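# Move a limp 5.7 kg robot arm between desks

## Task

Carry the unpowered spare robot arm (5.7 kg, joints swinging freely) from its desk and lay it on the other desk so that it rests motionless with nothing hanging past an edge. No part of it may drop freely by more than a few centimetres. Release it and move the robot away at the end, because it must stay put without the robot holding it. The robot must not topple or end up leaning.

## Robot and tools

Robot: a two-armed mobile robot on a wheeled base that can drive forward or back and turn in place, but cannot move sideways. Folded, as at the start, it is 0.73 m long, 0.62 m wide and 1.88 m tall, and its front sits 0.40 m ahead of the central column. It has a tilting head with cameras cam_head_left and cam_head_right, a wrist camera on each hand (cam_left_wrist, cam_right_wrist) and a low forward nav_camera.

Frames: the base frame has its origin on the floor under the column, midway between the drive wheels, with x forward, y to the left and z up, in metres. left_hand and right_hand are reported in this frame at the point where the fingers meet; the fingertips reach 8 mm further. The hand z axis runs along the fingers and its y axis along the opening. The odometry frame is the base frame as it was when the scene began. Odometry counts wheel turns only, so slipping shows up as false travel. Heading is positive to the left.

execute_actions: arguments "actions" (a list holding one action, or empty to just read state and images) and "cameras" (list of camera names; omitted, null or ["all"] gives all, [] gives none). An action may contain "base", "joints" and "speeds". "base" holds one command only: {"translate_m": d}, a relative drive from the current spot, forward positive, -3 to 3 m; or {"rotate_rad": d}, a relative turn in place, counter-clockwise (left) positive, -3.2 to 3.2 rad. "joints" is a single dictionary keyed by joint name, covering both arms and the head, with absolute targets: head_tilt_rad -0.61 to 1.308 (positive looks down); for each side (left_ / right_) joint1_rad -2.879 to 2.879, joint2_rad 0 to 3.141, joint3_rad 0 to 3.019, joint4_rad -1.692 to 1.57, joint5_rad -1.57 to 1.57 (sideways swing, positive to robot's right), joint6_rad -2.094 to 2.094 (hand roll), and gripper_m 0 to 0.093, the fingertip gap in metres. "speeds" caps translate_m (0.05 to 0.8 m/s) or rotate_rad (0.1 to 1 rad/s); it does not slow the arms. A base move needing more than 8.667 s at its speed cap is rejected, and any unknown key or out-of-range value rejects the whole call with no motion. Joints or base left out of an action may keep pushing toward old targets.

Arm geometry: with joint1 at -1.57 (left) or 1.57 (right) and joints 5 and 6 at 0, each arm moves in a vertical plane 0.23 m beside the column. Let a = j2 - 0.35, b = 1.05 + j2 - j3, c = b - j4. The hand point is then 0.12 + 0.39 sin a + 0.38 cos b + 0.25 cos c m ahead and 1.46 + 0.39 cos a - 0.38 sin b - 0.25 sin c m up; c = 1.57 means fingers straight down. Example: j2, j3, j4 = 0.93, 0.78, 0.14 gives 0.60 m ahead, 1.21 m up. Actual hands sit up to 5 cm lower and nearer the column, up to 12 cm under heavy load. Reach is about 1 m from the shoulder, lowest about 0.47 m up; the floor is out of reach. Tested loads per arm with fingers down: 3.2 kg near 0.4 m ahead at 0.65 to 1.2 m height; 2 kg out to 0.6 m. A 5.7 kg object likely needs both arms, close to the body, fingers pointing steeply down. One gripper holds roughly 2 to 6 kg. Fingers are 7 cm long; to grasp, command a gap smaller than the object. A reading staying 0.002 m or more above target means something is held.

Small target changes (under ~0.03 rad, 0.08 for joints 2 and 3) may not move a joint. For gentle contact, step about 0.05 rad per call from the last target.

Result lines: base_status and joint_status per motion: done, off_target, contact_stop (base only, a stalled wheel; back off 0.05 m before retrying), time_out, not_followed. "joint command not followed" with a cause line means the self-collision check withheld an arm's targets; back the joints that moved by 0.05 rad or more, or move the other arm. on_its_own describes uncommanded behaviour; "held at" is a target, not a position. A blocked arm keeps pushing; resend its reported positions to relax it, noting a loaded arm then sags about 1 cm per kg. motor_effort lists only the wheel motors in percent (bracket = peak). wheel_motors_off = 1 means an overload cut the wheels for 2 s after about 3 s of hard pushing. base_tilt is in degrees; a drop of 0.5 or more in forward during a move means leaning back: reverse 0.05 m. If turned_by_wheels and turned_by_imu disagree noticeably, the base collided or slipped. Desk tops 0.30 to 1.20 m high can slide over the base housing and strike the column. Motor temperatures are listed per arm; MOTOR HOT warns from 85 °C, and at 100 °C the arm drops everything (OVER-TEMPERATURE FAULT).

wait: {"seconds": 0 to 10}; lets the scene run and returns state and images.

zoom_image: {"camera": name, "region": [x0, y0, x1, y1]} in pixels of that camera's latest full image, at most 504 by 504; head and nav images are 896x504, wrist images 616x616.

finished_scene: {"scene": n}, the current scene's number; irreversible, and the object must already be at rest on its own.

Avoid: letting the limp arm swing or drop, smashing the two robot arms together, long hard pushes, tipping the robot, and leaving anything supported only by the grippers.

Each tool is called after "Request:" by a JSON object that holds its "fn" and its "kwargs".

## Session

Request:
{"fn": "execute_actions", "kwargs": {"actions": []}}

Scene clock: 0.00 s.
Motor temperatures (°C, as the motors report them): left_arm=[27 25 26 29 28 28] | right_arm=[27 25 27 28 28 28]
base_odometry: x=+0.000 y=+0.000 heading=+0.000 (m, m, rad; odometry frame)
turned_by_wheels: +0.000 (rad since the last result)
turned_by_imu: +0.000 (rad since the last result)
base_tilt: forward=+0.3 right=-0.5 (deg)
base_status: not commanded
joint_positions: head_tilt_rad=+0.878 left_joint1_rad=-1.575 left_joint2_rad=+0.875 left_joint3_rad=+0.381 left_joint4_rad=-0.962 left_joint5_rad=-0.055 left_joint6_rad=+0.047 left_gripper_m=+0.094 right_joint1_rad=+1.561 right_joint2_rad=+0.884 right_joint3_rad=+0.386 right_joint4_rad=-0.918 right_joint5_rad=+0.040 right_joint6_rad=-0.053 right_gripper_m=+0.094
joint_status: not commanded
wheel_motors_off: 0
motor_effort: left_wheel=+2 right_wheel=-1 (%)
left_hand: x=+0.1324 y=+0.2332 z=+1.2604 quat_wxyz=(+0.449, -0.035, -0.893, -0.013) (m; base frame)
right_hand: x=+0.1396 y=-0.2344 z=+1.2508 quat_wxyz=(+0.432, +0.028, -0.901, +0.009) (m; base frame)
pictures: cam_head_left, cam_head_right, cam_left_wrist, cam_right_wrist, nav_camera
Images, in order (width x height): cam_head_left 896x504, cam_head_right 896x504, cam_left_wrist 616x616, cam_right_wrist 616x616, nav_camera 896x504.

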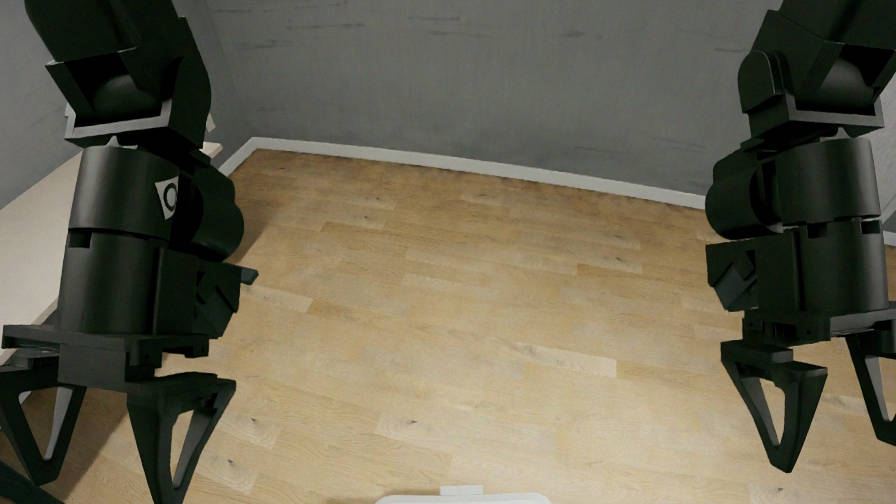

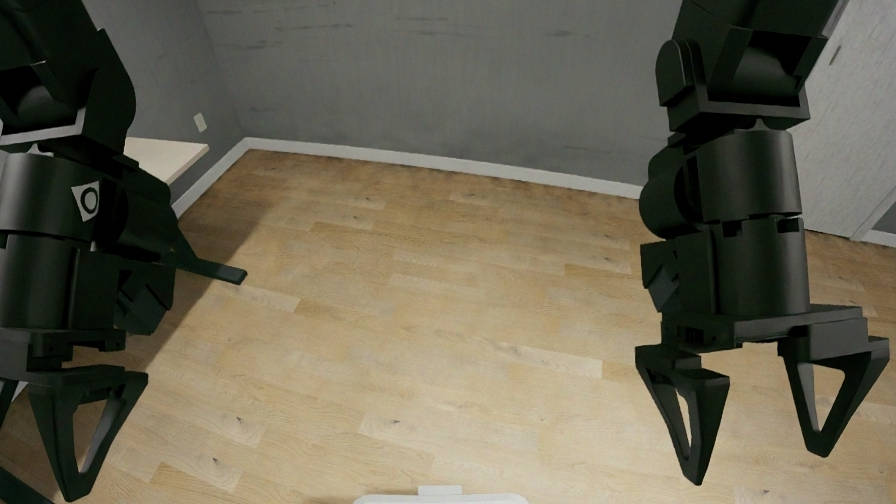

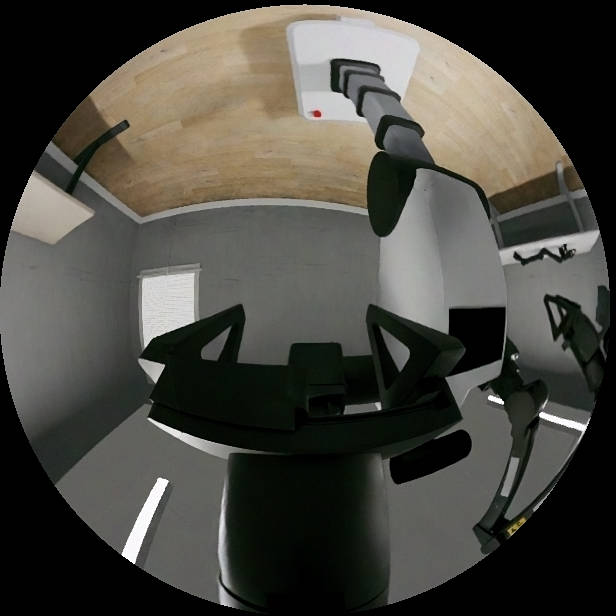

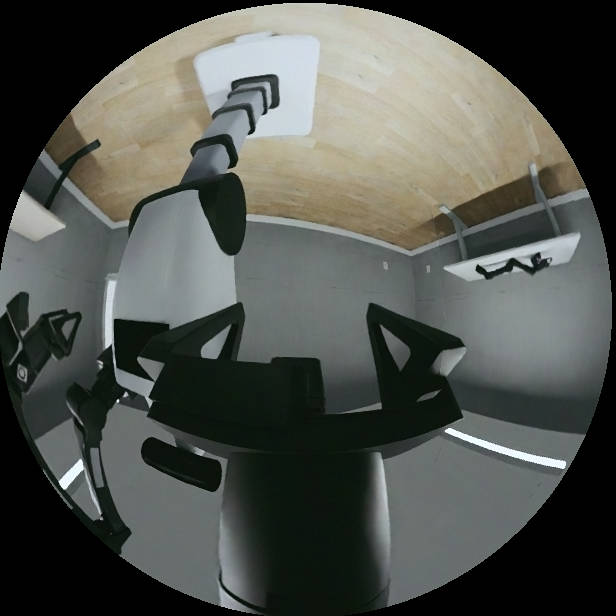

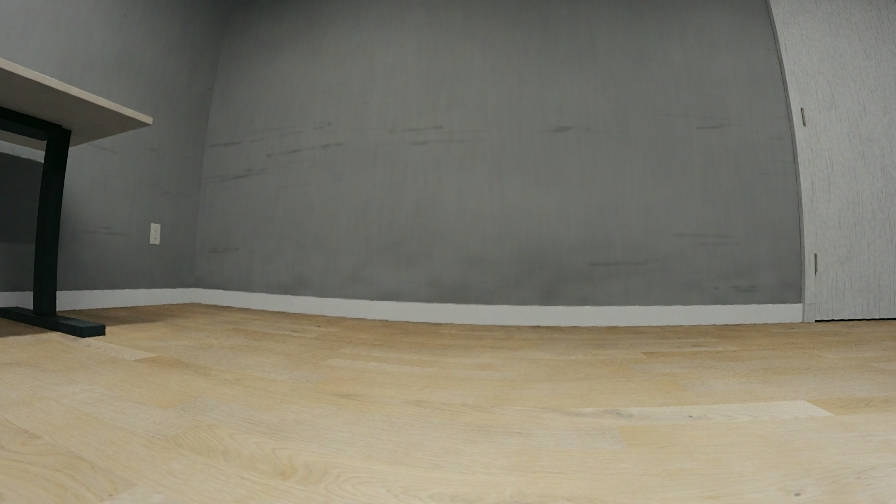

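Request:
{"fn": "zoom_image", "kwargs": {"camera": "cam_right_wrist", "region": [416, 150, 616, 300]}}

Request:
{"fn": "execute_actions", "kwargs": {"actions": [{"base":{"rotate_rad":-1.9},"joints":{"head_tilt_rad":0.5}}], "cameras": ["cam_head_left","cam_head_right","nav_camera"]}}

Region (416, 150, 616, 300) of cam_right_wrist's 616x616 image, scaled by 2.520, with more detail than that image has; it fills the top 378 rows of this view, and the rest is white.

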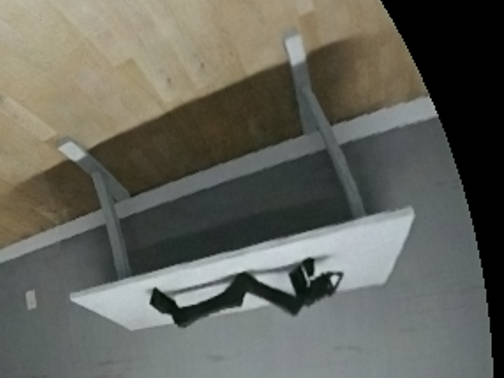

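Scene clock: 6.07 s.
Motor temperatures (°C, as the motors report them): left_arm=[27 26 26 29 28 28] | right_arm=[27 25 27 28 28 28]
base_odometry: x=+0.000 y=+0.000 heading=-1.900 (m, m, rad; odometry frame)
turned_by_wheels: -1.900 (rad since the last result)
turned_by_imu: -1.918 (rad since the last result)
base_tilt: forward=+0.2 right=-0.4 (deg)
base_status: done
joint_positions: head_tilt_rad=+0.518 left_joint1_rad=-1.575 left_joint2_rad=+0.875 left_joint3_rad=+0.381 left_joint4_rad=-0.962 left_joint5_rad=-0.055 left_joint6_rad=+0.047 left_gripper_m=+0.094 right_joint1_rad=+1.561 right_joint2_rad=+0.884 right_joint3_rad=+0.386 right_joint4_rad=-0.918 right_joint5_rad=+0.040 right_joint6_rad=-0.053 right_gripper_m=+0.094
joint_status: all done
wheel_motors_off: 0
motor_effort: left_wheel=+0(35) right_wheel=+0(27) (%)
left_hand: x=+0.1324 y=+0.2332 z=+1.2604 quat_wxyz=(+0.449, -0.035, -0.893, -0.013) (m; base frame)
right_hand: x=+0.1396 y=-0.2344 z=+1.2508 quat_wxyz=(+0.432, +0.028, -0.901, +0.009) (m; base frame)
pictures: cam_head_left, cam_head_right, nav_camera
camera_calibration (this result's frames):
cam_head_left: T_world_to_cam=[[-0.00356593, -0.999936, -0.0107241, 0.0452706], [-0.429859, 0.0112155, -0.902826, 1.41049], [0.902889, 0.00139042, -0.429872, 0.55487], [0, 0, 0, 1]] pos_world=[0.105487, 0.0286768, 1.51243]
cam_head_right: T_world_to_cam=[[-0.0147552, -0.999825, -0.0115061, -0.0222122], [-0.421823, 0.0166576, -0.906525, 1.41029], [0.906558, -0.00852243, -0.421995, 0.537603], [0, 0, 0, 1]] pos_world=[0.107197, -0.0411187, 1.50507]
Images, in order (width x height): cam_head_left 896x504, cam_head_right 896x504, nav_camera 896x504.

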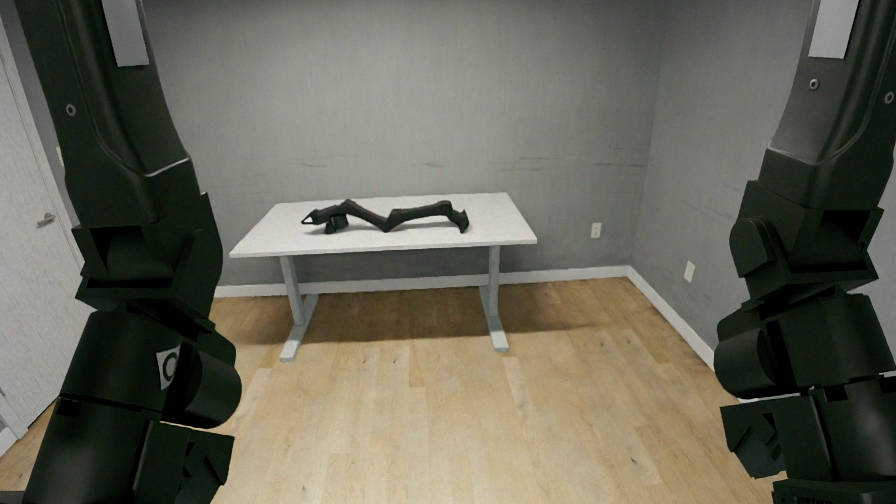

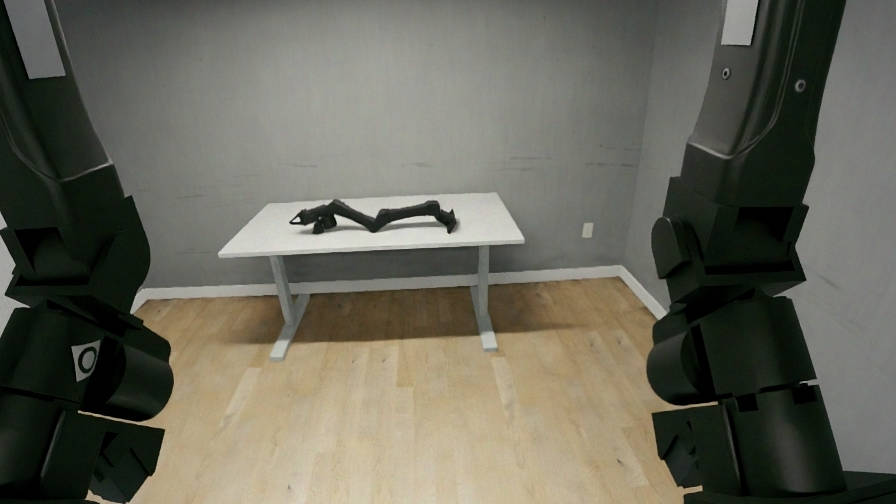

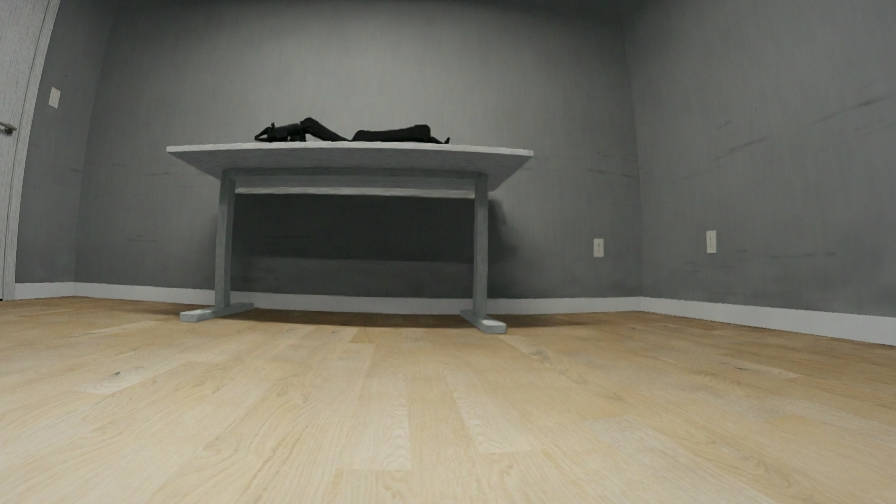

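Request:
{"fn": "execute_actions", "kwargs": {"actions": [{"base":{"rotate_rad":0.33}}], "cameras": []}}

Request:
{"fn": "execute_actions", "kwargs": {"actions": [{"base":{"translate_m":0.9}}], "cameras": []}}

Request:
{"fn": "execute_actions", "kwargs": {"actions": [{"base":{"rotate_rad":-0.265},"joints":{"head_tilt_rad":0.65}}], "cameras": ["cam_head_left","cam_head_right","nav_camera"]}}

Scene clock: 21.47 s.
Motor temperatures (°C, as the motors report them): left_arm=[27 26 26 29 28 28] | right_arm=[27 25 27 28 28 28]
base_odometry: x=+0.000 y=+0.000 heading=-1.570 (m, m, rad; odometry frame)
turned_by_wheels: +0.330 (rad since the last result)
turned_by_imu: +0.334 (rad since the last result)
base_tilt: forward=+0.2 right=-0.3 (deg)
base_status: done
joint_positions: head_tilt_rad=+0.518 left_joint1_rad=-1.575 left_joint2_rad=+0.875 left_joint3_rad=+0.381 left_joint4_rad=-0.962 left_joint5_rad=-0.055 left_joint6_rad=+0.047 left_gripper_m=+0.094 right_joint1_rad=+1.561 right_joint2_rad=+0.884 right_joint3_rad=+0.386 right_joint4_rad=-0.918 right_joint5_rad=+0.040 right_joint6_rad=-0.053 right_gripper_m=+0.094
joint_status: not commanded
wheel_motors_off: 0
motor_effort: left_wheel=+0(22) right_wheel=+0(18) (%)
left_hand: x=+0.1324 y=+0.2332 z=+1.2604 quat_wxyz=(+0.449, -0.035, -0.893, -0.013) (m; base frame)
right_hand: x=+0.1396 y=-0.2344 z=+1.2508 quat_wxyz=(+0.432, +0.028, -0.901, +0.009) (m; base frame)
pictures: none
No camera images: the call's "cameras" was empty. Leave "cameras" out to get every camera's image.

Scene clock: 24.43 s.
Motor temperatures (°C, as the motors report them): left_arm=[27 26 26 29 28 28] | right_arm=[27 25 27 28 28 28]
base_odometry: x=+0.000 y=-0.900 heading=-1.570 (m, m, rad; odometry frame)
turned_by_wheels: +0.000 (rad since the last result)
turned_by_imu: -0.003 (rad since the last result)
base_tilt: forward=+0.1 right=-0.3 (deg)
base_status: done
joint_positions: head_tilt_rad=+0.518 left_joint1_rad=-1.575 left_joint2_rad=+0.875 left_joint3_rad=+0.384 left_joint4_rad=-0.962 left_joint5_rad=-0.055 left_joint6_rad=+0.047 left_gripper_m=+0.094 right_joint1_rad=+1.561 right_joint2_rad=+0.884 right_joint3_rad=+0.388 right_joint4_rad=-0.918 right_joint5_rad=+0.040 right_joint6_rad=-0.053 right_gripper_m=+0.094
joint_status: not commanded
wheel_motors_off: 0
motor_effort: left_wheel=+0(43) right_wheel=+0(53) (%)
left_hand: x=+0.1336 y=+0.2332 z=+1.2599 quat_wxyz=(+0.448, -0.035, -0.893, -0.013) (m; base frame)
right_hand: x=+0.1404 y=-0.2344 z=+1.2506 quat_wxyz=(+0.431, +0.028, -0.902, +0.009) (m; base frame)
pictures: none
No camera images: the call's "cameras" was empty. Leave "cameras" out to get every camera's image.

Scene clock: 25.77 s.
Motor temperatures (°C, as the motors report them): left_arm=[27 26 26 29 28 28] | right_arm=[27 25 27 28 28 28]
base_odometry: x=+0.000 y=-0.900 heading=-1.834 (m, m, rad; odometry frame)
turned_by_wheels: -0.264 (rad since the last result)
turned_by_imu: -0.265 (rad since the last result)
base_tilt: forward=+0.0 right=-0.4 (deg)
base_status: done
joint_positions: head_tilt_rad=+0.653 left_joint1_rad=-1.575 left_joint2_rad=+0.875 left_joint3_rad=+0.384 left_joint4_rad=-0.962 left_joint5_rad=-0.055 left_joint6_rad=+0.047 left_gripper_m=+0.094 right_joint1_rad=+1.561 right_joint2_rad=+0.884 right_joint3_rad=+0.388 right_joint4_rad=-0.918 right_joint5_rad=+0.040 right_joint6_rad=-0.053 right_gripper_m=+0.094
joint_status: all done
wheel_motors_off: 0
motor_effort: left_wheel=+0(31) right_wheel=-2(38) (%)
left_hand: x=+0.1336 y=+0.2332 z=+1.2599 quat_wxyz=(+0.448, -0.035, -0.893, -0.013) (m; base frame)
right_hand: x=+0.1404 y=-0.2344 z=+1.2506 quat_wxyz=(+0.431, +0.028, -0.902, +0.009) (m; base frame)
pictures: cam_head_left, cam_head_right, nav_camera
camera_calibration (this result's frames):
cam_head_left: T_world_to_cam=[[-0.0049748, -0.999936, -0.0101475, 0.0444532], [-0.547292, 0.0112155, -0.836866, 1.31478], [0.836927, 0.00139042, -0.547313, 0.739027], [0, 0, 0, 1]] pos_world=[0.101279, 0.0286768, 1.50523]
cam_head_right: T_world_to_cam=[[-0.0161677, -0.999825, -0.00941874, -0.0253561], [-0.539826, 0.0166576, -0.841612, 1.31622], [0.841622, -0.00852243, -0.540001, 0.722578], [0, 0, 0, 1]] pos_world=[0.101985, -0.0411187, 1.4977]
Images, in order (width x height): cam_head_left 896x504, cam_head_right 896x504, nav_camera 896x504.

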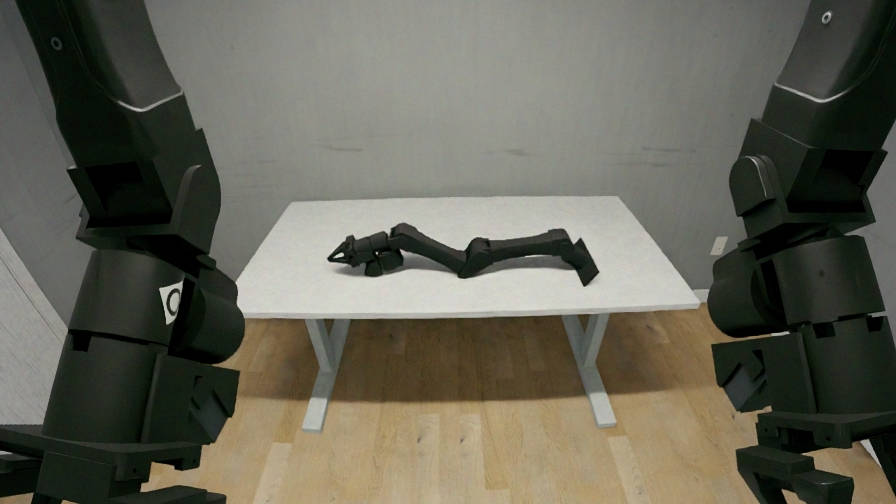

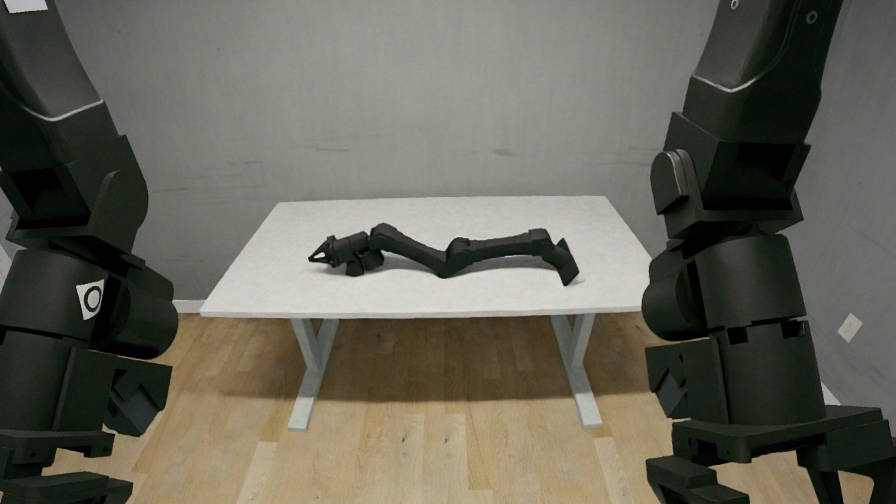

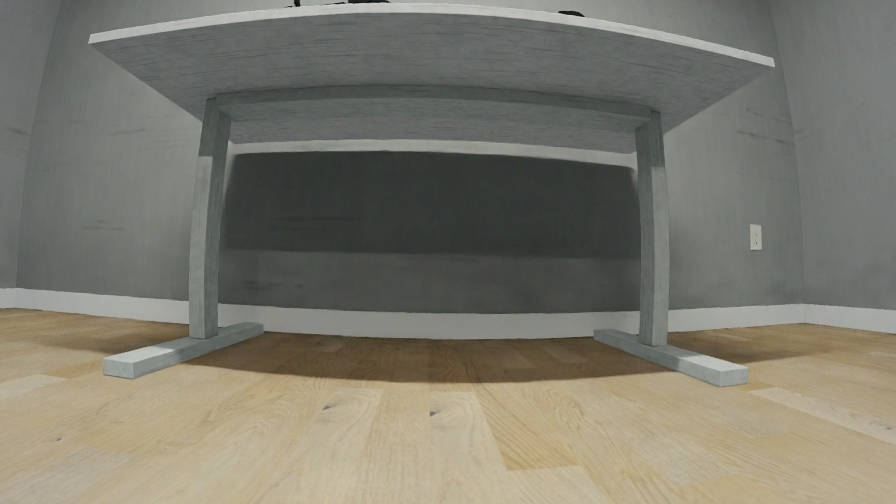

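Request:
{"fn": "zoom_image", "kwargs": {"camera": "cam_head_left", "region": [310, 200, 620, 320]}}

Request:
{"fn": "zoom_image", "kwargs": {"camera": "cam_head_right", "region": [290, 200, 600, 320]}}

Region (310, 200, 620, 320) of cam_head_left's 896x504 image, scaled by 1.626, with more detail than that image has; it fills the top 195 rows of this view, and the rest is white.

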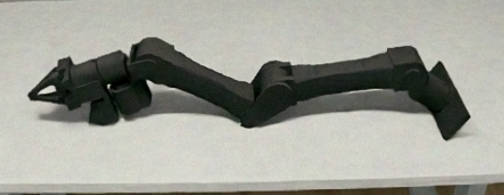

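Region (290, 200, 600, 320) of cam_head_right's 896x504 image, scaled by 1.626, with more detail than that image has; it fills the top 195 rows of this view, and the rest is white.

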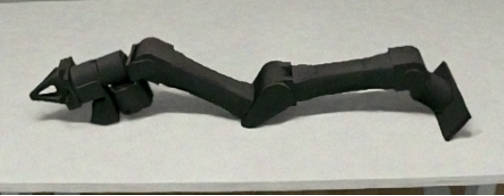

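Request:
{"fn": "execute_actions", "kwargs": {"actions": [{"base":{"rotate_rad":-0.11},"joints":{"left_joint1_rad":-1.57,"left_joint2_rad":1.47,"left_joint3_rad":0.92,"left_joint4_rad":0.03,"left_joint5_rad":0,"left_joint6_rad":1.57,"right_joint1_rad":1.57,"right_joint2_rad":1.47,"right_joint3_rad":0.92,"right_joint4_rad":0.03,"right_joint5_rad":0,"right_joint6_rad":-1.57,"head_tilt_rad":1.0}}], "cameras": ["cam_head_left"]}}

Request:
{"fn": "execute_actions", "kwargs": {"actions": [{"base":{"translate_m":0.72},"speeds":{"translate_m":0.4}}], "cameras": []}}

Request:
{"fn": "execute_actions", "kwargs": {"actions": [{"base":{"rotate_rad":0.11}}]}}

Scene clock: 74.63 s.
Motor temperatures (°C, as the motors report them): left_arm=[27 26 26 29 28 28] | right_arm=[27 26 27 28 28 28]
base_odometry: x=+0.000 y=-0.900 heading=-1.944 (m, m, rad; odometry frame)
turned_by_wheels: -0.109 (rad since the last result)
turned_by_imu: -0.110 (rad since the last result)
base_tilt: forward=+0.1 right=-0.2 (deg)
base_status: done
joint_positions: head_tilt_rad=+1.000 left_joint1_rad=-1.575 left_joint2_rad=+1.471 left_joint3_rad=+0.920 left_joint4_rad=+0.018 left_joint5_rad=-0.002 left_joint6_rad=+1.563 left_gripper_m=+0.094 right_joint1_rad=+1.565 right_joint2_rad=+1.472 right_joint3_rad=+0.922 right_joint4_rad=+0.020 right_joint5_rad=+0.001 right_joint6_rad=-1.563 right_gripper_m=+0.094
joint_status: all done
wheel_motors_off: 0
motor_effort: left_wheel=+0(20) right_wheel=-2(30) (%)
left_hand: x=+0.4578 y=+0.2225 z=+0.9944 quat_wxyz=(+0.003, -0.705, -0.709, +0.004) (m; base frame)
right_hand: x=+0.4595 y=-0.2290 z=+0.9943 quat_wxyz=(+0.004, +0.703, -0.711, +0.000) (m; base frame)
pictures: cam_head_left
camera_calibration (this result's frames):
cam_head_left: T_world_to_cam=[[-0.00812797, -0.999936, -0.00785221, 0.041076], [-0.799174, 0.0112155, -0.600995, 0.964133], [0.601044, 0.00139042, -0.799214, 1.13875], [0, 0, 0, 1]] pos_world=[0.086405, 0.0286768, 1.48987]
Images, in order (width x height): cam_head_left 896x504.

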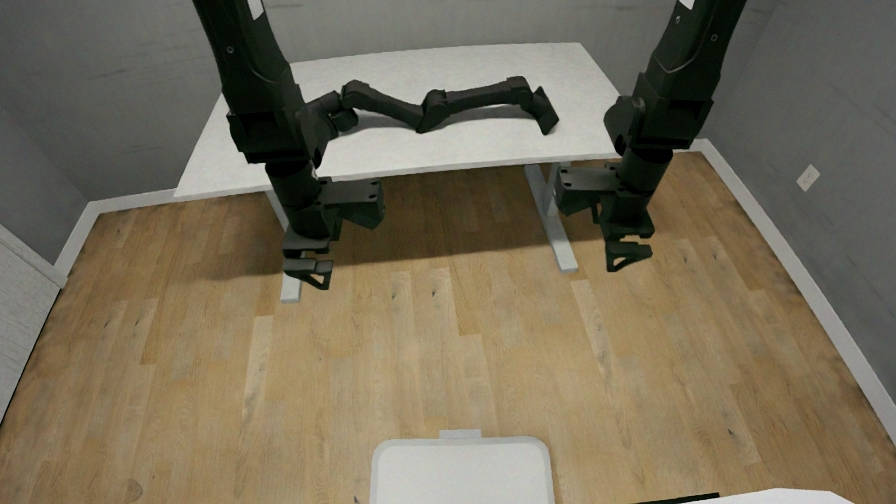

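Scene clock: 77.93 s.
Motor temperatures (°C, as the motors report them): left_arm=[27 27 26 29 28 28] | right_arm=[27 26 27 28 28 28]
base_odometry: x=-0.262 y=-1.571 heading=-1.944 (m, m, rad; odometry frame)
turned_by_wheels: +0.000 (rad since the last result)
turned_by_imu: -0.003 (rad since the last result)
base_tilt: forward=+0.0 right=-0.3 (deg)
base_status: done
joint_positions: head_tilt_rad=+1.001 left_joint1_rad=-1.575 left_joint2_rad=+1.471 left_joint3_rad=+0.920 left_joint4_rad=+0.018 left_joint5_rad=-0.002 left_joint6_rad=+1.563 left_gripper_m=+0.094 right_joint1_rad=+1.565 right_joint2_rad=+1.472 right_joint3_rad=+0.921 right_joint4_rad=+0.020 right_joint5_rad=+0.001 right_joint6_rad=-1.563 right_gripper_m=+0.094
joint_status: not commanded
wheel_motors_off: 0
motor_effort: left_wheel=+0(50) right_wheel=+1(47) (%)
left_hand: x=+0.4581 y=+0.2225 z=+0.9944 quat_wxyz=(+0.003, -0.705, -0.709, +0.004) (m; base frame)
right_hand: x=+0.4593 y=-0.2290 z=+0.9943 quat_wxyz=(+0.004, +0.703, -0.711, +0.000) (m; base frame)
pictures: none
No camera images: the call's "cameras" was empty. Leave "cameras" out to get every camera's image.

Scene clock: 78.90 s.
Motor temperatures (°C, as the motors report them): left_arm=[27 27 26 29 28 28] | right_arm=[27 26 27 28 28 28]
base_odometry: x=-0.262 y=-1.571 heading=-1.835 (m, m, rad; odometry frame)
turned_by_wheels: +0.109 (rad since the last result)
turned_by_imu: +0.110 (rad since the last result)
base_tilt: forward=-0.1 right=-0.4 (deg)
base_status: done
joint_positions: head_tilt_rad=+1.001 left_joint1_rad=-1.575 left_joint2_rad=+1.471 left_joint3_rad=+0.920 left_joint4_rad=+0.018 left_joint5_rad=-0.002 left_joint6_rad=+1.563 left_gripper_m=+0.094 right_joint1_rad=+1.570 right_joint2_rad=+1.472 right_joint3_rad=+0.921 right_joint4_rad=+0.020 right_joint5_rad=+0.001 right_joint6_rad=-1.563 right_gripper_m=+0.094
joint_status: not commanded
wheel_motors_off: 0
motor_effort: left_wheel=-1(38) right_wheel=+1(33) (%)
left_hand: x=+0.4581 y=+0.2224 z=+0.9944 quat_wxyz=(+0.003, -0.705, -0.709, +0.004) (m; base frame)
right_hand: x=+0.4593 y=-0.2263 z=+0.9943 quat_wxyz=(+0.003, +0.704, -0.710, -0.002) (m; base frame)
pictures: cam_head_left, cam_head_right, cam_left_wrist, cam_right_wrist, nav_camera
camera_calibration (this result's frames):
cam_head_left: T_world_to_cam=[[-0.00813551, -0.999936, -0.0078444, 0.0410644], [-0.799751, 0.0112155, -0.600227, 0.962979], [0.600277, 0.00139042, -0.799791, 1.13968], [0, 0, 0, 1]] pos_world=[0.0863568, 0.0286768, 1.48983]
cam_head_right: T_world_to_cam=[[-0.0184098, -0.999825, -0.0033444, -0.0345985], [-0.794349, 0.0166576, -0.607233, 0.968007], [0.607182, -0.00852243, -0.794517, 1.12625], [0, 0, 0, 1]] pos_world=[0.0844566, -0.0411187, 1.48252]
cam_left_wrist: T_world_to_cam=[[-0.999987, -0.00147269, 0.00485337, 0.451031], [0.0016516, 0.810207, 0.586141, -0.762392], [-0.00479544, 0.586142, -0.810194, 0.800063], [0, 0, 0, 1]] pos_world=[0.456121, 0.14941, 1.09289]
cam_right_wrist: T_world_to_cam=[[0.999946, -0.0076505, -0.00703306, -0.451606], [-0.00197129, -0.804129, 0.594451, -0.771587], [-0.0102033, -0.594405, -0.804101, 0.790801], [0, 0, 0, 1]] pos_world=[0.458129, -0.153855, 1.09138]
Images, in order (width x height): cam_head_left 896x504, cam_head_right 896x504, cam_left_wrist 616x616, cam_right_wrist 616x616, nav_camera 896x504.

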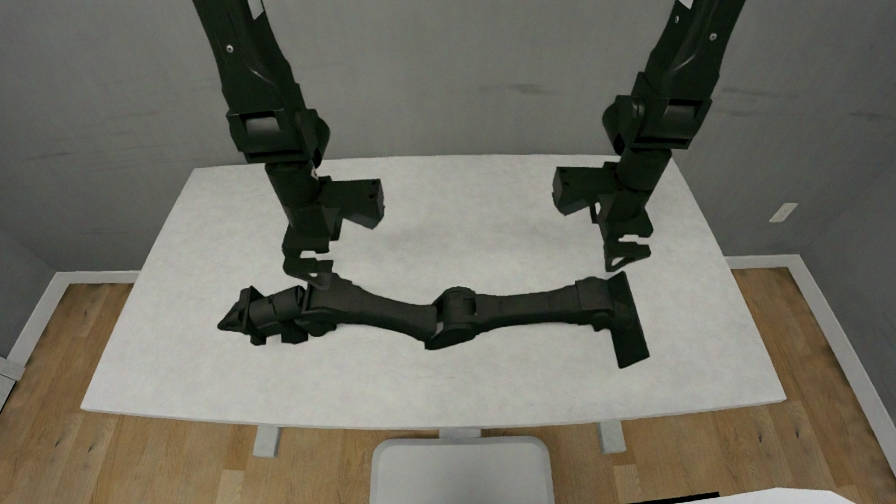

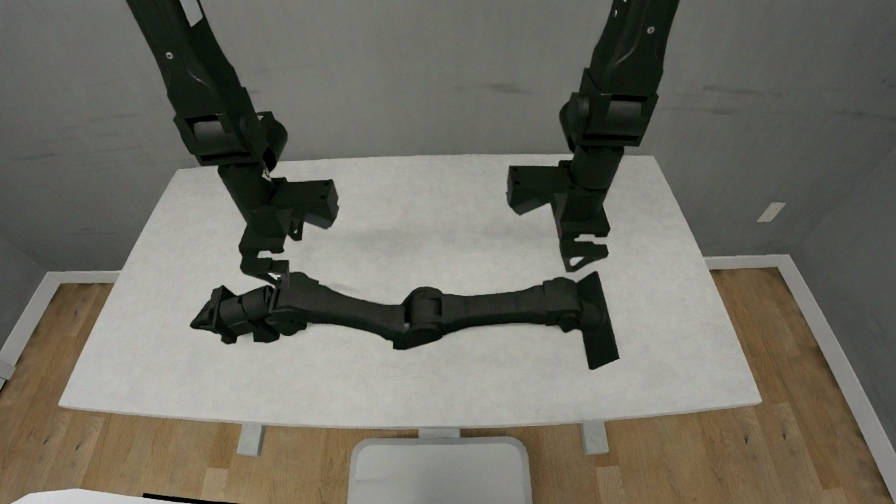

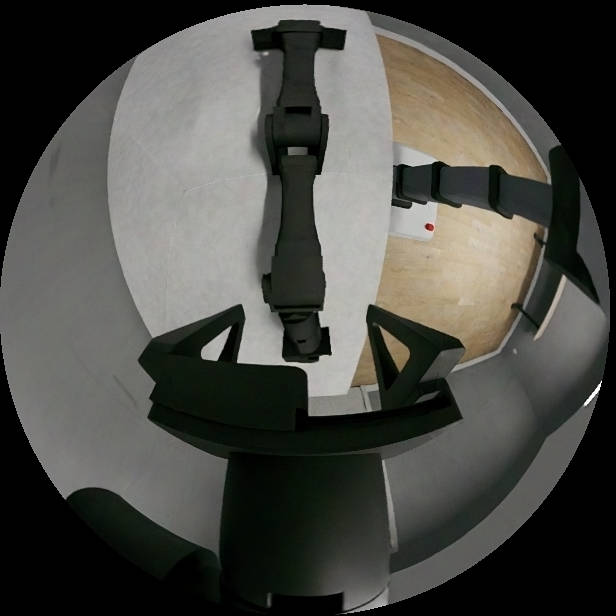

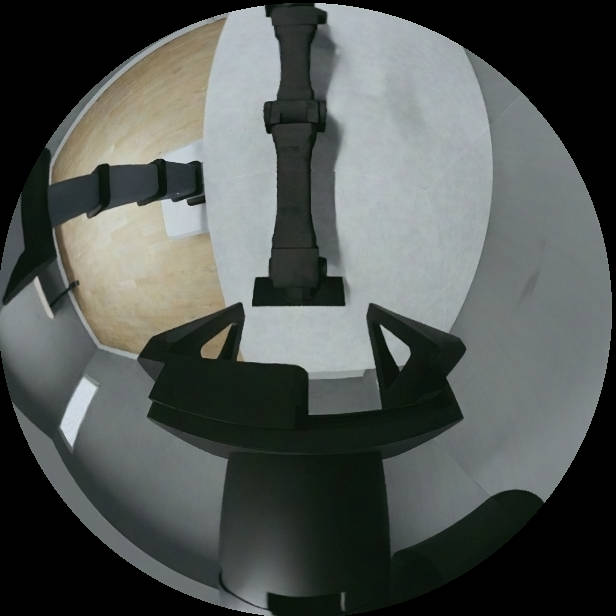

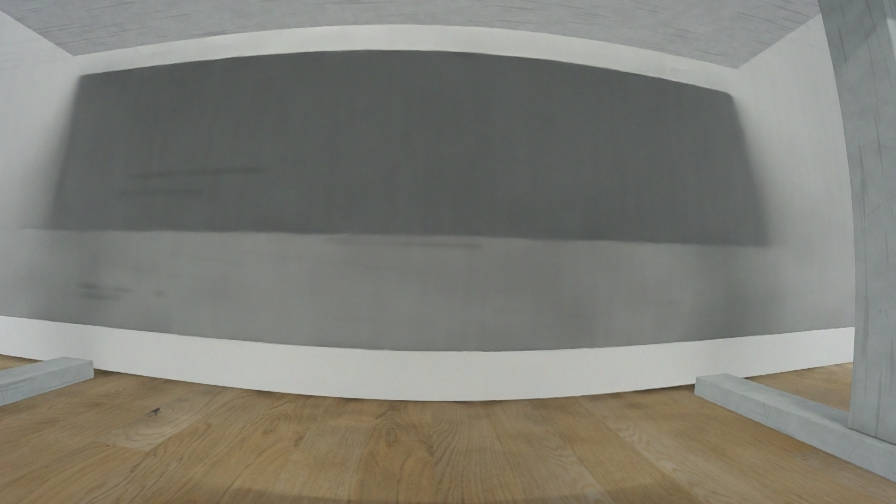

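Request:
{"fn": "execute_actions", "kwargs": {"actions": [{"joints":{"left_joint1_rad":-1.62,"left_joint2_rad":1.75,"left_joint3_rad":1.11,"left_joint4_rad":0.12,"left_joint5_rad":-0.04,"right_joint1_rad":1.66,"right_joint2_rad":1.75,"right_joint3_rad":1.11,"right_joint4_rad":0.12,"right_joint5_rad":0.08,"head_tilt_rad":1.15}}]}}

Scene clock: 109.00 s.
Motor temperatures (°C, as the motors report them): left_arm=[27 28 26 29 28 28] | right_arm=[27 28 27 28 28 28]
base_odometry: x=-0.262 y=-1.571 heading=-1.835 (m, m, rad; odometry frame)
turned_by_wheels: +0.000 (rad since the last result)
turned_by_imu: +0.000 (rad since the last result)
base_tilt: forward=+0.1 right=-0.4 (deg)
base_status: not commanded
joint_positions: head_tilt_rad=+1.148 left_joint1_rad=-1.615 left_joint2_rad=+1.765 left_joint3_rad=+1.105 left_joint4_rad=+0.115 left_joint5_rad=-0.038 left_joint6_rad=+1.564 left_gripper_m=+0.094 right_joint1_rad=+1.665 right_joint2_rad=+1.763 right_joint3_rad=+1.105 right_joint4_rad=+0.117 right_joint5_rad=+0.078 right_joint6_rad=-1.564 right_gripper_m=+0.094
joint_status: all done
wheel_motors_off: 0
motor_effort: left_wheel=-3(4) right_wheel=+2(3) (%)
left_hand: x=+0.4469 y=+0.2013 z=+0.8908 quat_wxyz=(+0.007, -0.713, -0.701, +0.007) (m; base frame)
right_hand: x=+0.4476 y=-0.1752 z=+0.8929 quat_wxyz=(+0.004, +0.722, -0.692, -0.007) (m; base frame)
pictures: cam_head_left, cam_head_right, cam_left_wrist, cam_right_wrist, nav_camera
camera_calibration (this result's frames):
cam_head_left: T_world_to_cam=[[-0.00919943, -0.999936, -0.00656442, 0.0391464], [-0.879237, 0.0112155, -0.476253, 0.776034], [0.476296, 0.00139042, -0.879284, 1.26829], [0, 0, 0, 1]] pos_world=[0.078594, 0.0286768, 1.48504]
cam_head_right: T_world_to_cam=[[-0.0187014, -0.999825, -0.000604172, -0.0388039], [-0.874922, 0.0166576, -0.483977, 0.782221], [0.483902, -0.00852243, -0.875081, 1.25649], [0, 0, 0, 1]] pos_world=[0.0756403, -0.0411187, 1.47808]
cam_left_wrist: T_world_to_cam=[[-0.99968, 0.0197132, 0.0158571, 0.426171], [0.0252681, 0.809161, 0.587043, -0.695647], [-0.00125844, 0.587256, -0.8094, 0.725965], [0, 0, 0, 1]] pos_world=[0.444526, 0.128162, 0.989214]
cam_right_wrist: T_world_to_cam=[[0.998989, 0.0419633, -0.0161355, -0.423004], [0.0433956, -0.80621, 0.590036, -0.687003], [0.0117512, -0.590139, -0.807216, 0.733188], [0, 0, 0, 1]] pos_world=[0.443773, -0.103435, 0.990372]
Images, in order (width x height): cam_head_left 896x504, cam_head_right 896x504, cam_left_wrist 616x616, cam_right_wrist 616x616, nav_camera 896x504.

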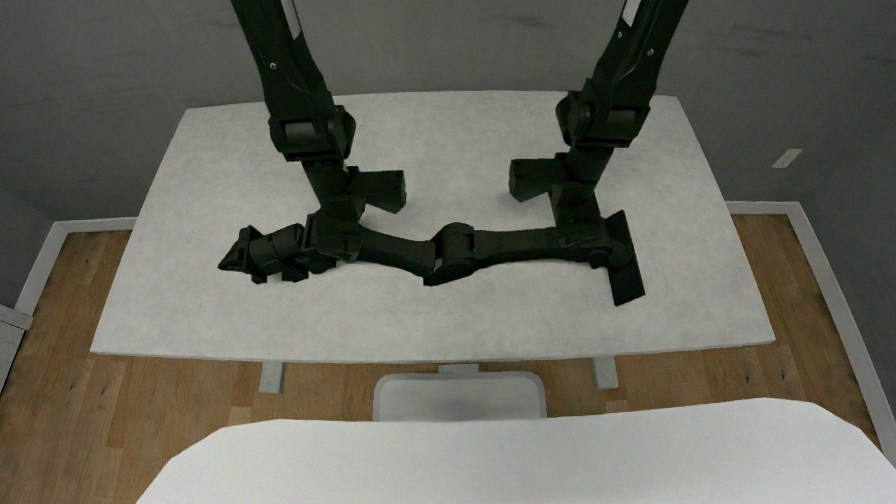

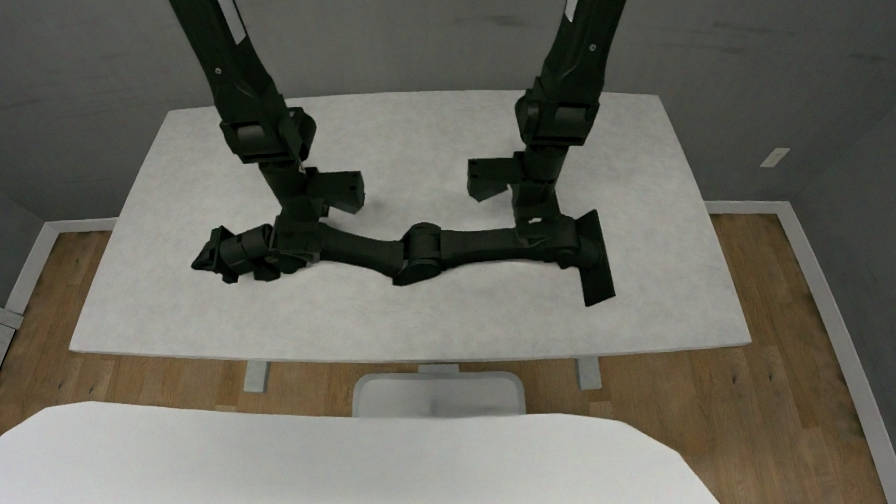

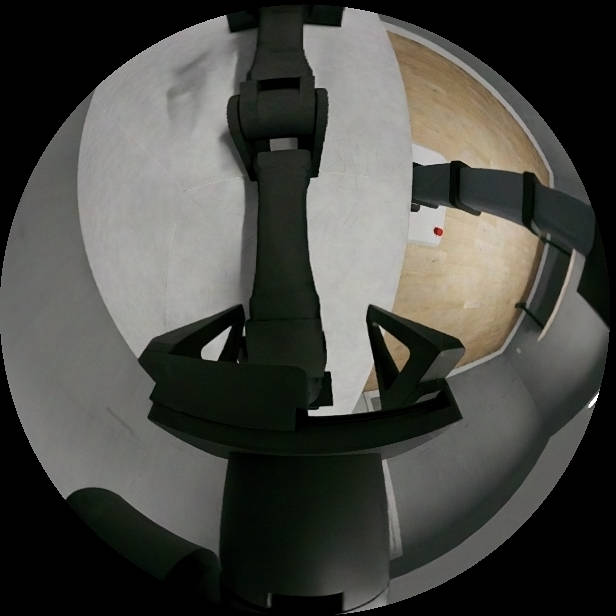

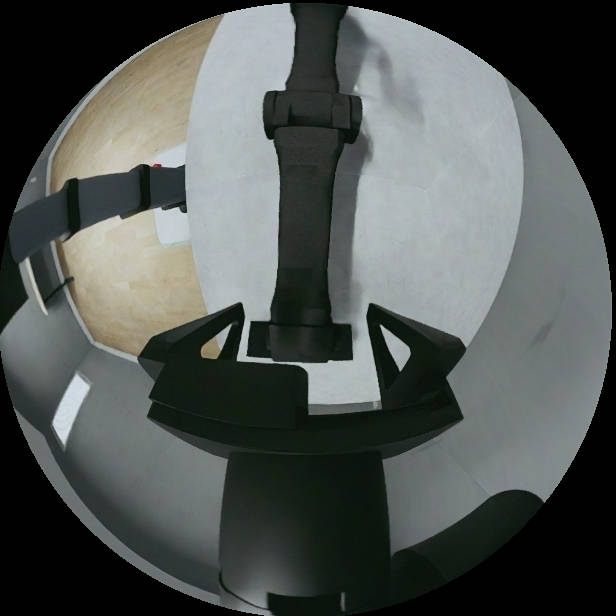

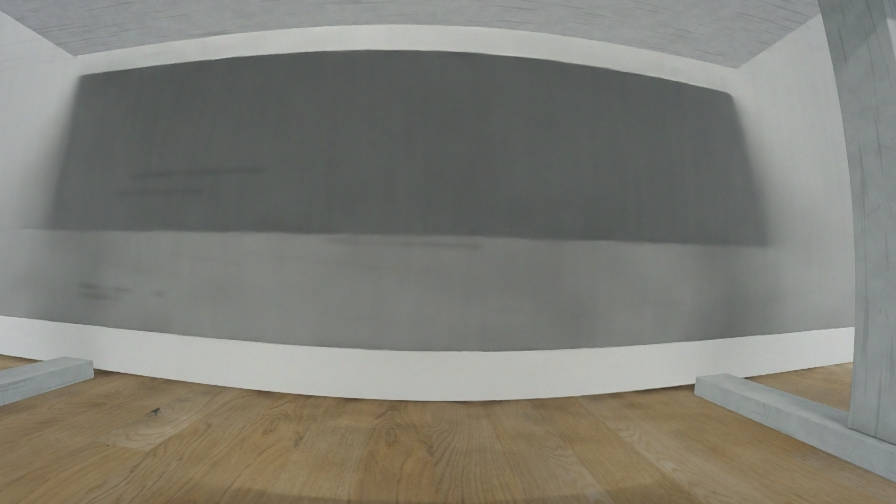

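Request:
{"fn": "execute_actions", "kwargs": {"actions": [{"joints":{"left_joint1_rad":-1.65,"left_joint2_rad":1.81,"left_joint3_rad":1.225,"left_joint4_rad":0.06,"left_joint5_rad":-0.07,"right_joint2_rad":1.88,"right_joint3_rad":1.226,"right_joint4_rad":0.13}}], "cameras": ["cam_head_left","cam_left_wrist","cam_right_wrist"]}}

Scene clock: 123.03 s.
Motor temperatures (°C, as the motors report them): left_arm=[27 29 26 29 28 28] | right_arm=[27 29 27 28 28 28]
base_odometry: x=-0.262 y=-1.571 heading=-1.835 (m, m, rad; odometry frame)
turned_by_wheels: +0.000 (rad since the last result)
turned_by_imu: +0.000 (rad since the last result)
base_tilt: forward=+0.2 right=-0.3 (deg)
base_status: not commanded
joint_positions: head_tilt_rad=+1.148 left_joint1_rad=-1.642 left_joint2_rad=+1.803 left_joint3_rad=+1.228 left_joint4_rad=+0.073 left_joint5_rad=-0.068 left_joint6_rad=+1.564 left_gripper_m=+0.094 right_joint1_rad=+1.665 right_joint2_rad=+1.874 right_joint3_rad=+1.229 right_joint4_rad=+0.124 right_joint5_rad=+0.078 right_joint6_rad=-1.564 right_gripper_m=+0.094
joint_status: all done
wheel_motors_off: 0
motor_effort: left_wheel=-3(4) right_wheel=+2(2) (%)
left_hand: x=+0.4915 y=+0.1855 z=+0.8740 quat_wxyz=(-0.006, -0.717, -0.697, -0.010) (m; base frame)
right_hand: x=+0.4616 y=-0.1710 z=+0.8500 quat_wxyz=(-0.003, +0.721, -0.693, +0.000) (m; base frame)
pictures: cam_head_left, cam_left_wrist, cam_right_wrist
camera_calibration (this result's frames):
cam_head_left: T_world_to_cam=[[-0.00919958, -0.999936, -0.00656421, 0.0391461], [-0.879248, 0.0112155, -0.476233, 0.776004], [0.476276, 0.00139042, -0.879295, 1.26831], [0, 0, 0, 1]] pos_world=[0.0785928, 0.0286768, 1.48504]
cam_left_wrist: T_world_to_cam=[[-0.999127, 0.0310961, -0.0278866, 0.507149], [0.00855005, 0.805767, 0.592171, -0.669833], [0.0408843, 0.591416, -0.80533, 0.696638], [0, 0, 0, 1]] pos_world=[0.483952, 0.111957, 0.971822]
cam_right_wrist: T_world_to_cam=[[0.999179, 0.0403469, 0.00363097, -0.45503], [0.0304457, -0.807048, 0.589701, -0.652774], [0.026723, -0.589106, -0.807614, 0.694543], [0, 0, 0, 1]] pos_world=[0.455971, -0.0993015, 0.947516]
Images, in order (width x height): cam_head_left 896x504, cam_left_wrist 616x616, cam_right_wrist 616x616.

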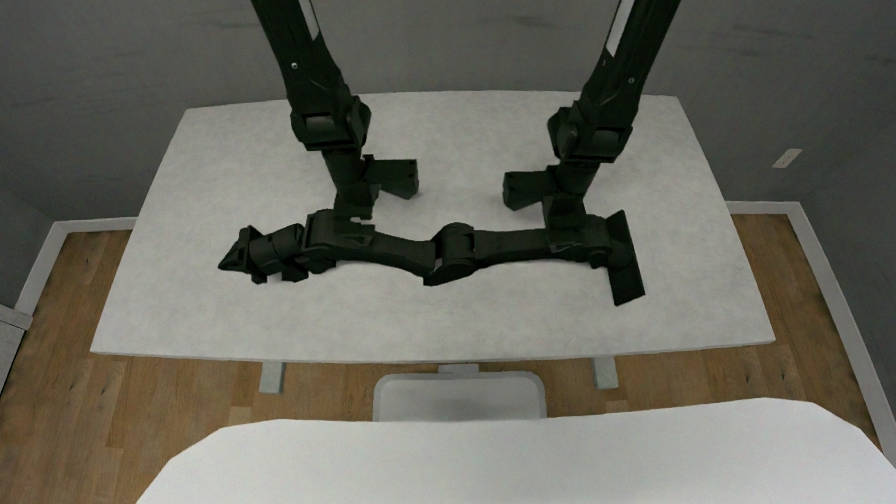

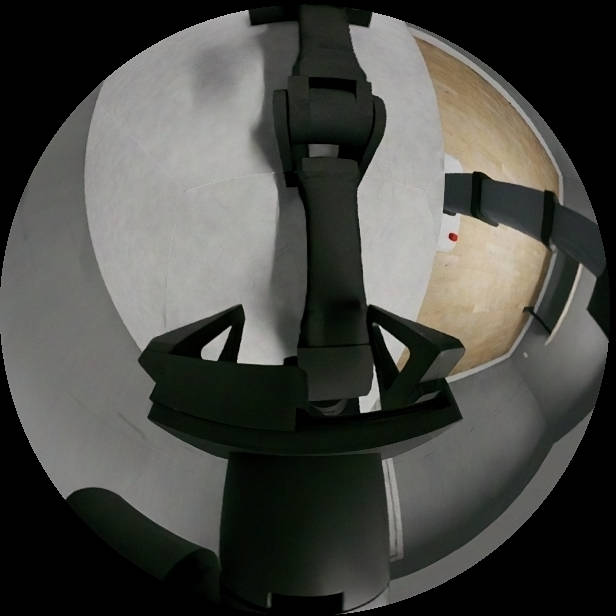

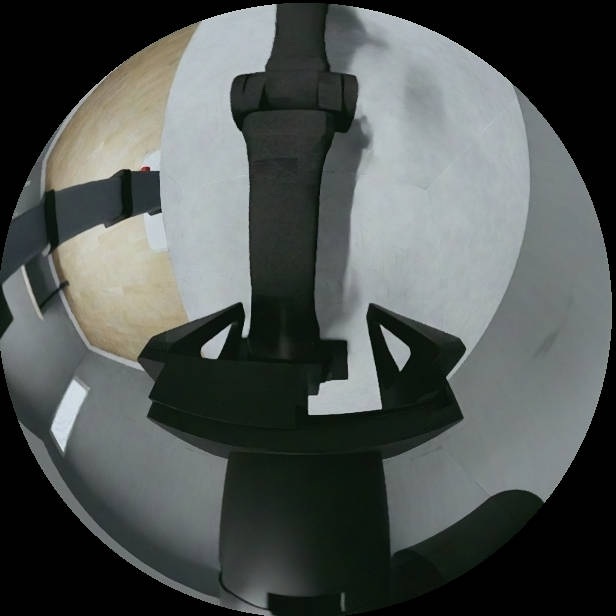

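Request:
{"fn": "execute_actions", "kwargs": {"actions": [{"base":{"translate_m":-0.021}}], "cameras": ["cam_left_wrist","cam_right_wrist"]}}

Scene clock: 126.87 s.
Motor temperatures (°C, as the motors report them): left_arm=[27 29 26 29 28 28] | right_arm=[27 29 27 28 28 28]
base_odometry: x=-0.257 y=-1.551 heading=-1.836 (m, m, rad; odometry frame)
turned_by_wheels: +0.000 (rad since the last result)
turned_by_imu: +0.000 (rad since the last result)
base_tilt: forward=+0.0 right=-0.3 (deg)
base_status: done
joint_positions: head_tilt_rad=+1.150 left_joint1_rad=-1.643 left_joint2_rad=+1.804 left_joint3_rad=+1.225 left_joint4_rad=+0.073 left_joint5_rad=-0.068 left_joint6_rad=+1.564 left_gripper_m=+0.094 right_joint1_rad=+1.664 right_joint2_rad=+1.875 right_joint3_rad=+1.225 right_joint4_rad=+0.124 right_joint5_rad=+0.078 right_joint6_rad=-1.564 right_gripper_m=+0.094
joint_status: not commanded
wheel_motors_off: 0
motor_effort: left_wheel=-1(59) right_wheel=+0(29) (%)
left_hand: x=+0.4882 y=+0.1853 z=+0.8735 quat_wxyz=(-0.004, -0.717, -0.697, -0.008) (m; base frame)
right_hand: x=+0.4584 y=-0.1722 z=+0.8494 quat_wxyz=(+0.000, +0.721, -0.693, -0.001) (m; base frame)
pictures: cam_left_wrist, cam_right_wrist
camera_calibration (this result's frames):
cam_left_wrist: T_world_to_cam=[[-0.999245, 0.0316134, -0.0225683, 0.499172], [0.0121241, 0.805844, 0.592003, -0.670981], [0.0369017, 0.591283, -0.80562, 0.698711], [0, 0, 0, 1]] pos_world=[0.481147, 0.11179, 0.971383]
cam_right_wrist: T_world_to_cam=[[0.999197, 0.0400191, -0.00174245, -0.447223], [0.0333083, -0.805905, 0.591107, -0.655685], [0.0222513, -0.59069, -0.806592, 0.694341], [0, 0, 0, 1]] pos_world=[0.453254, -0.100382, 0.94685]
Images, in order (width x height): cam_left_wrist 616x616, cam_right_wrist 616x616.

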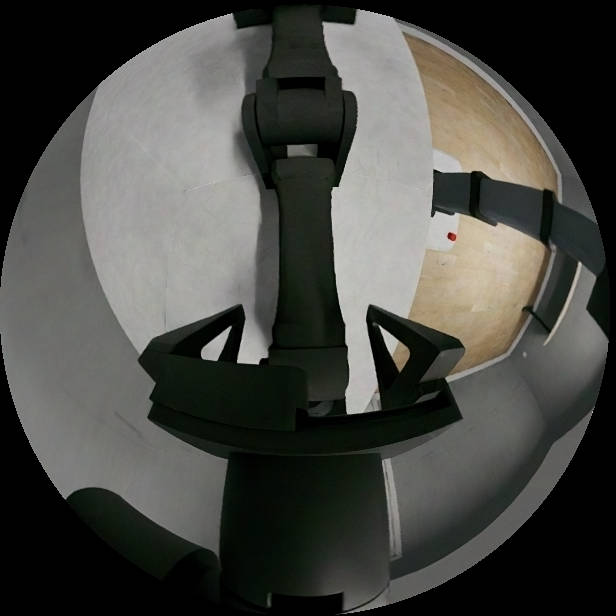

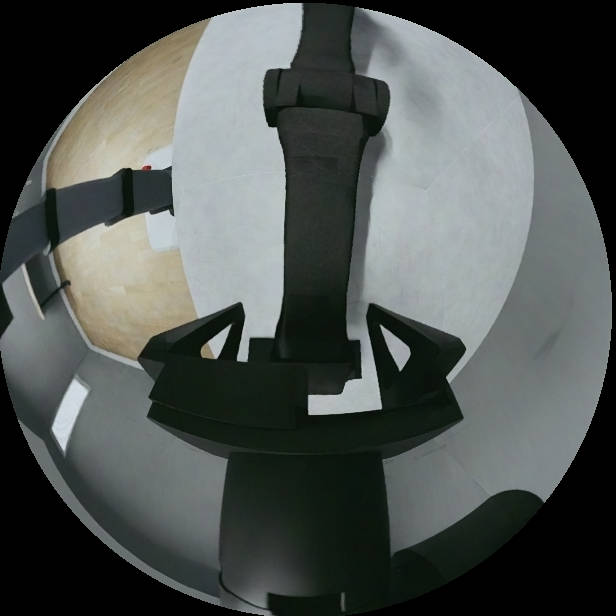

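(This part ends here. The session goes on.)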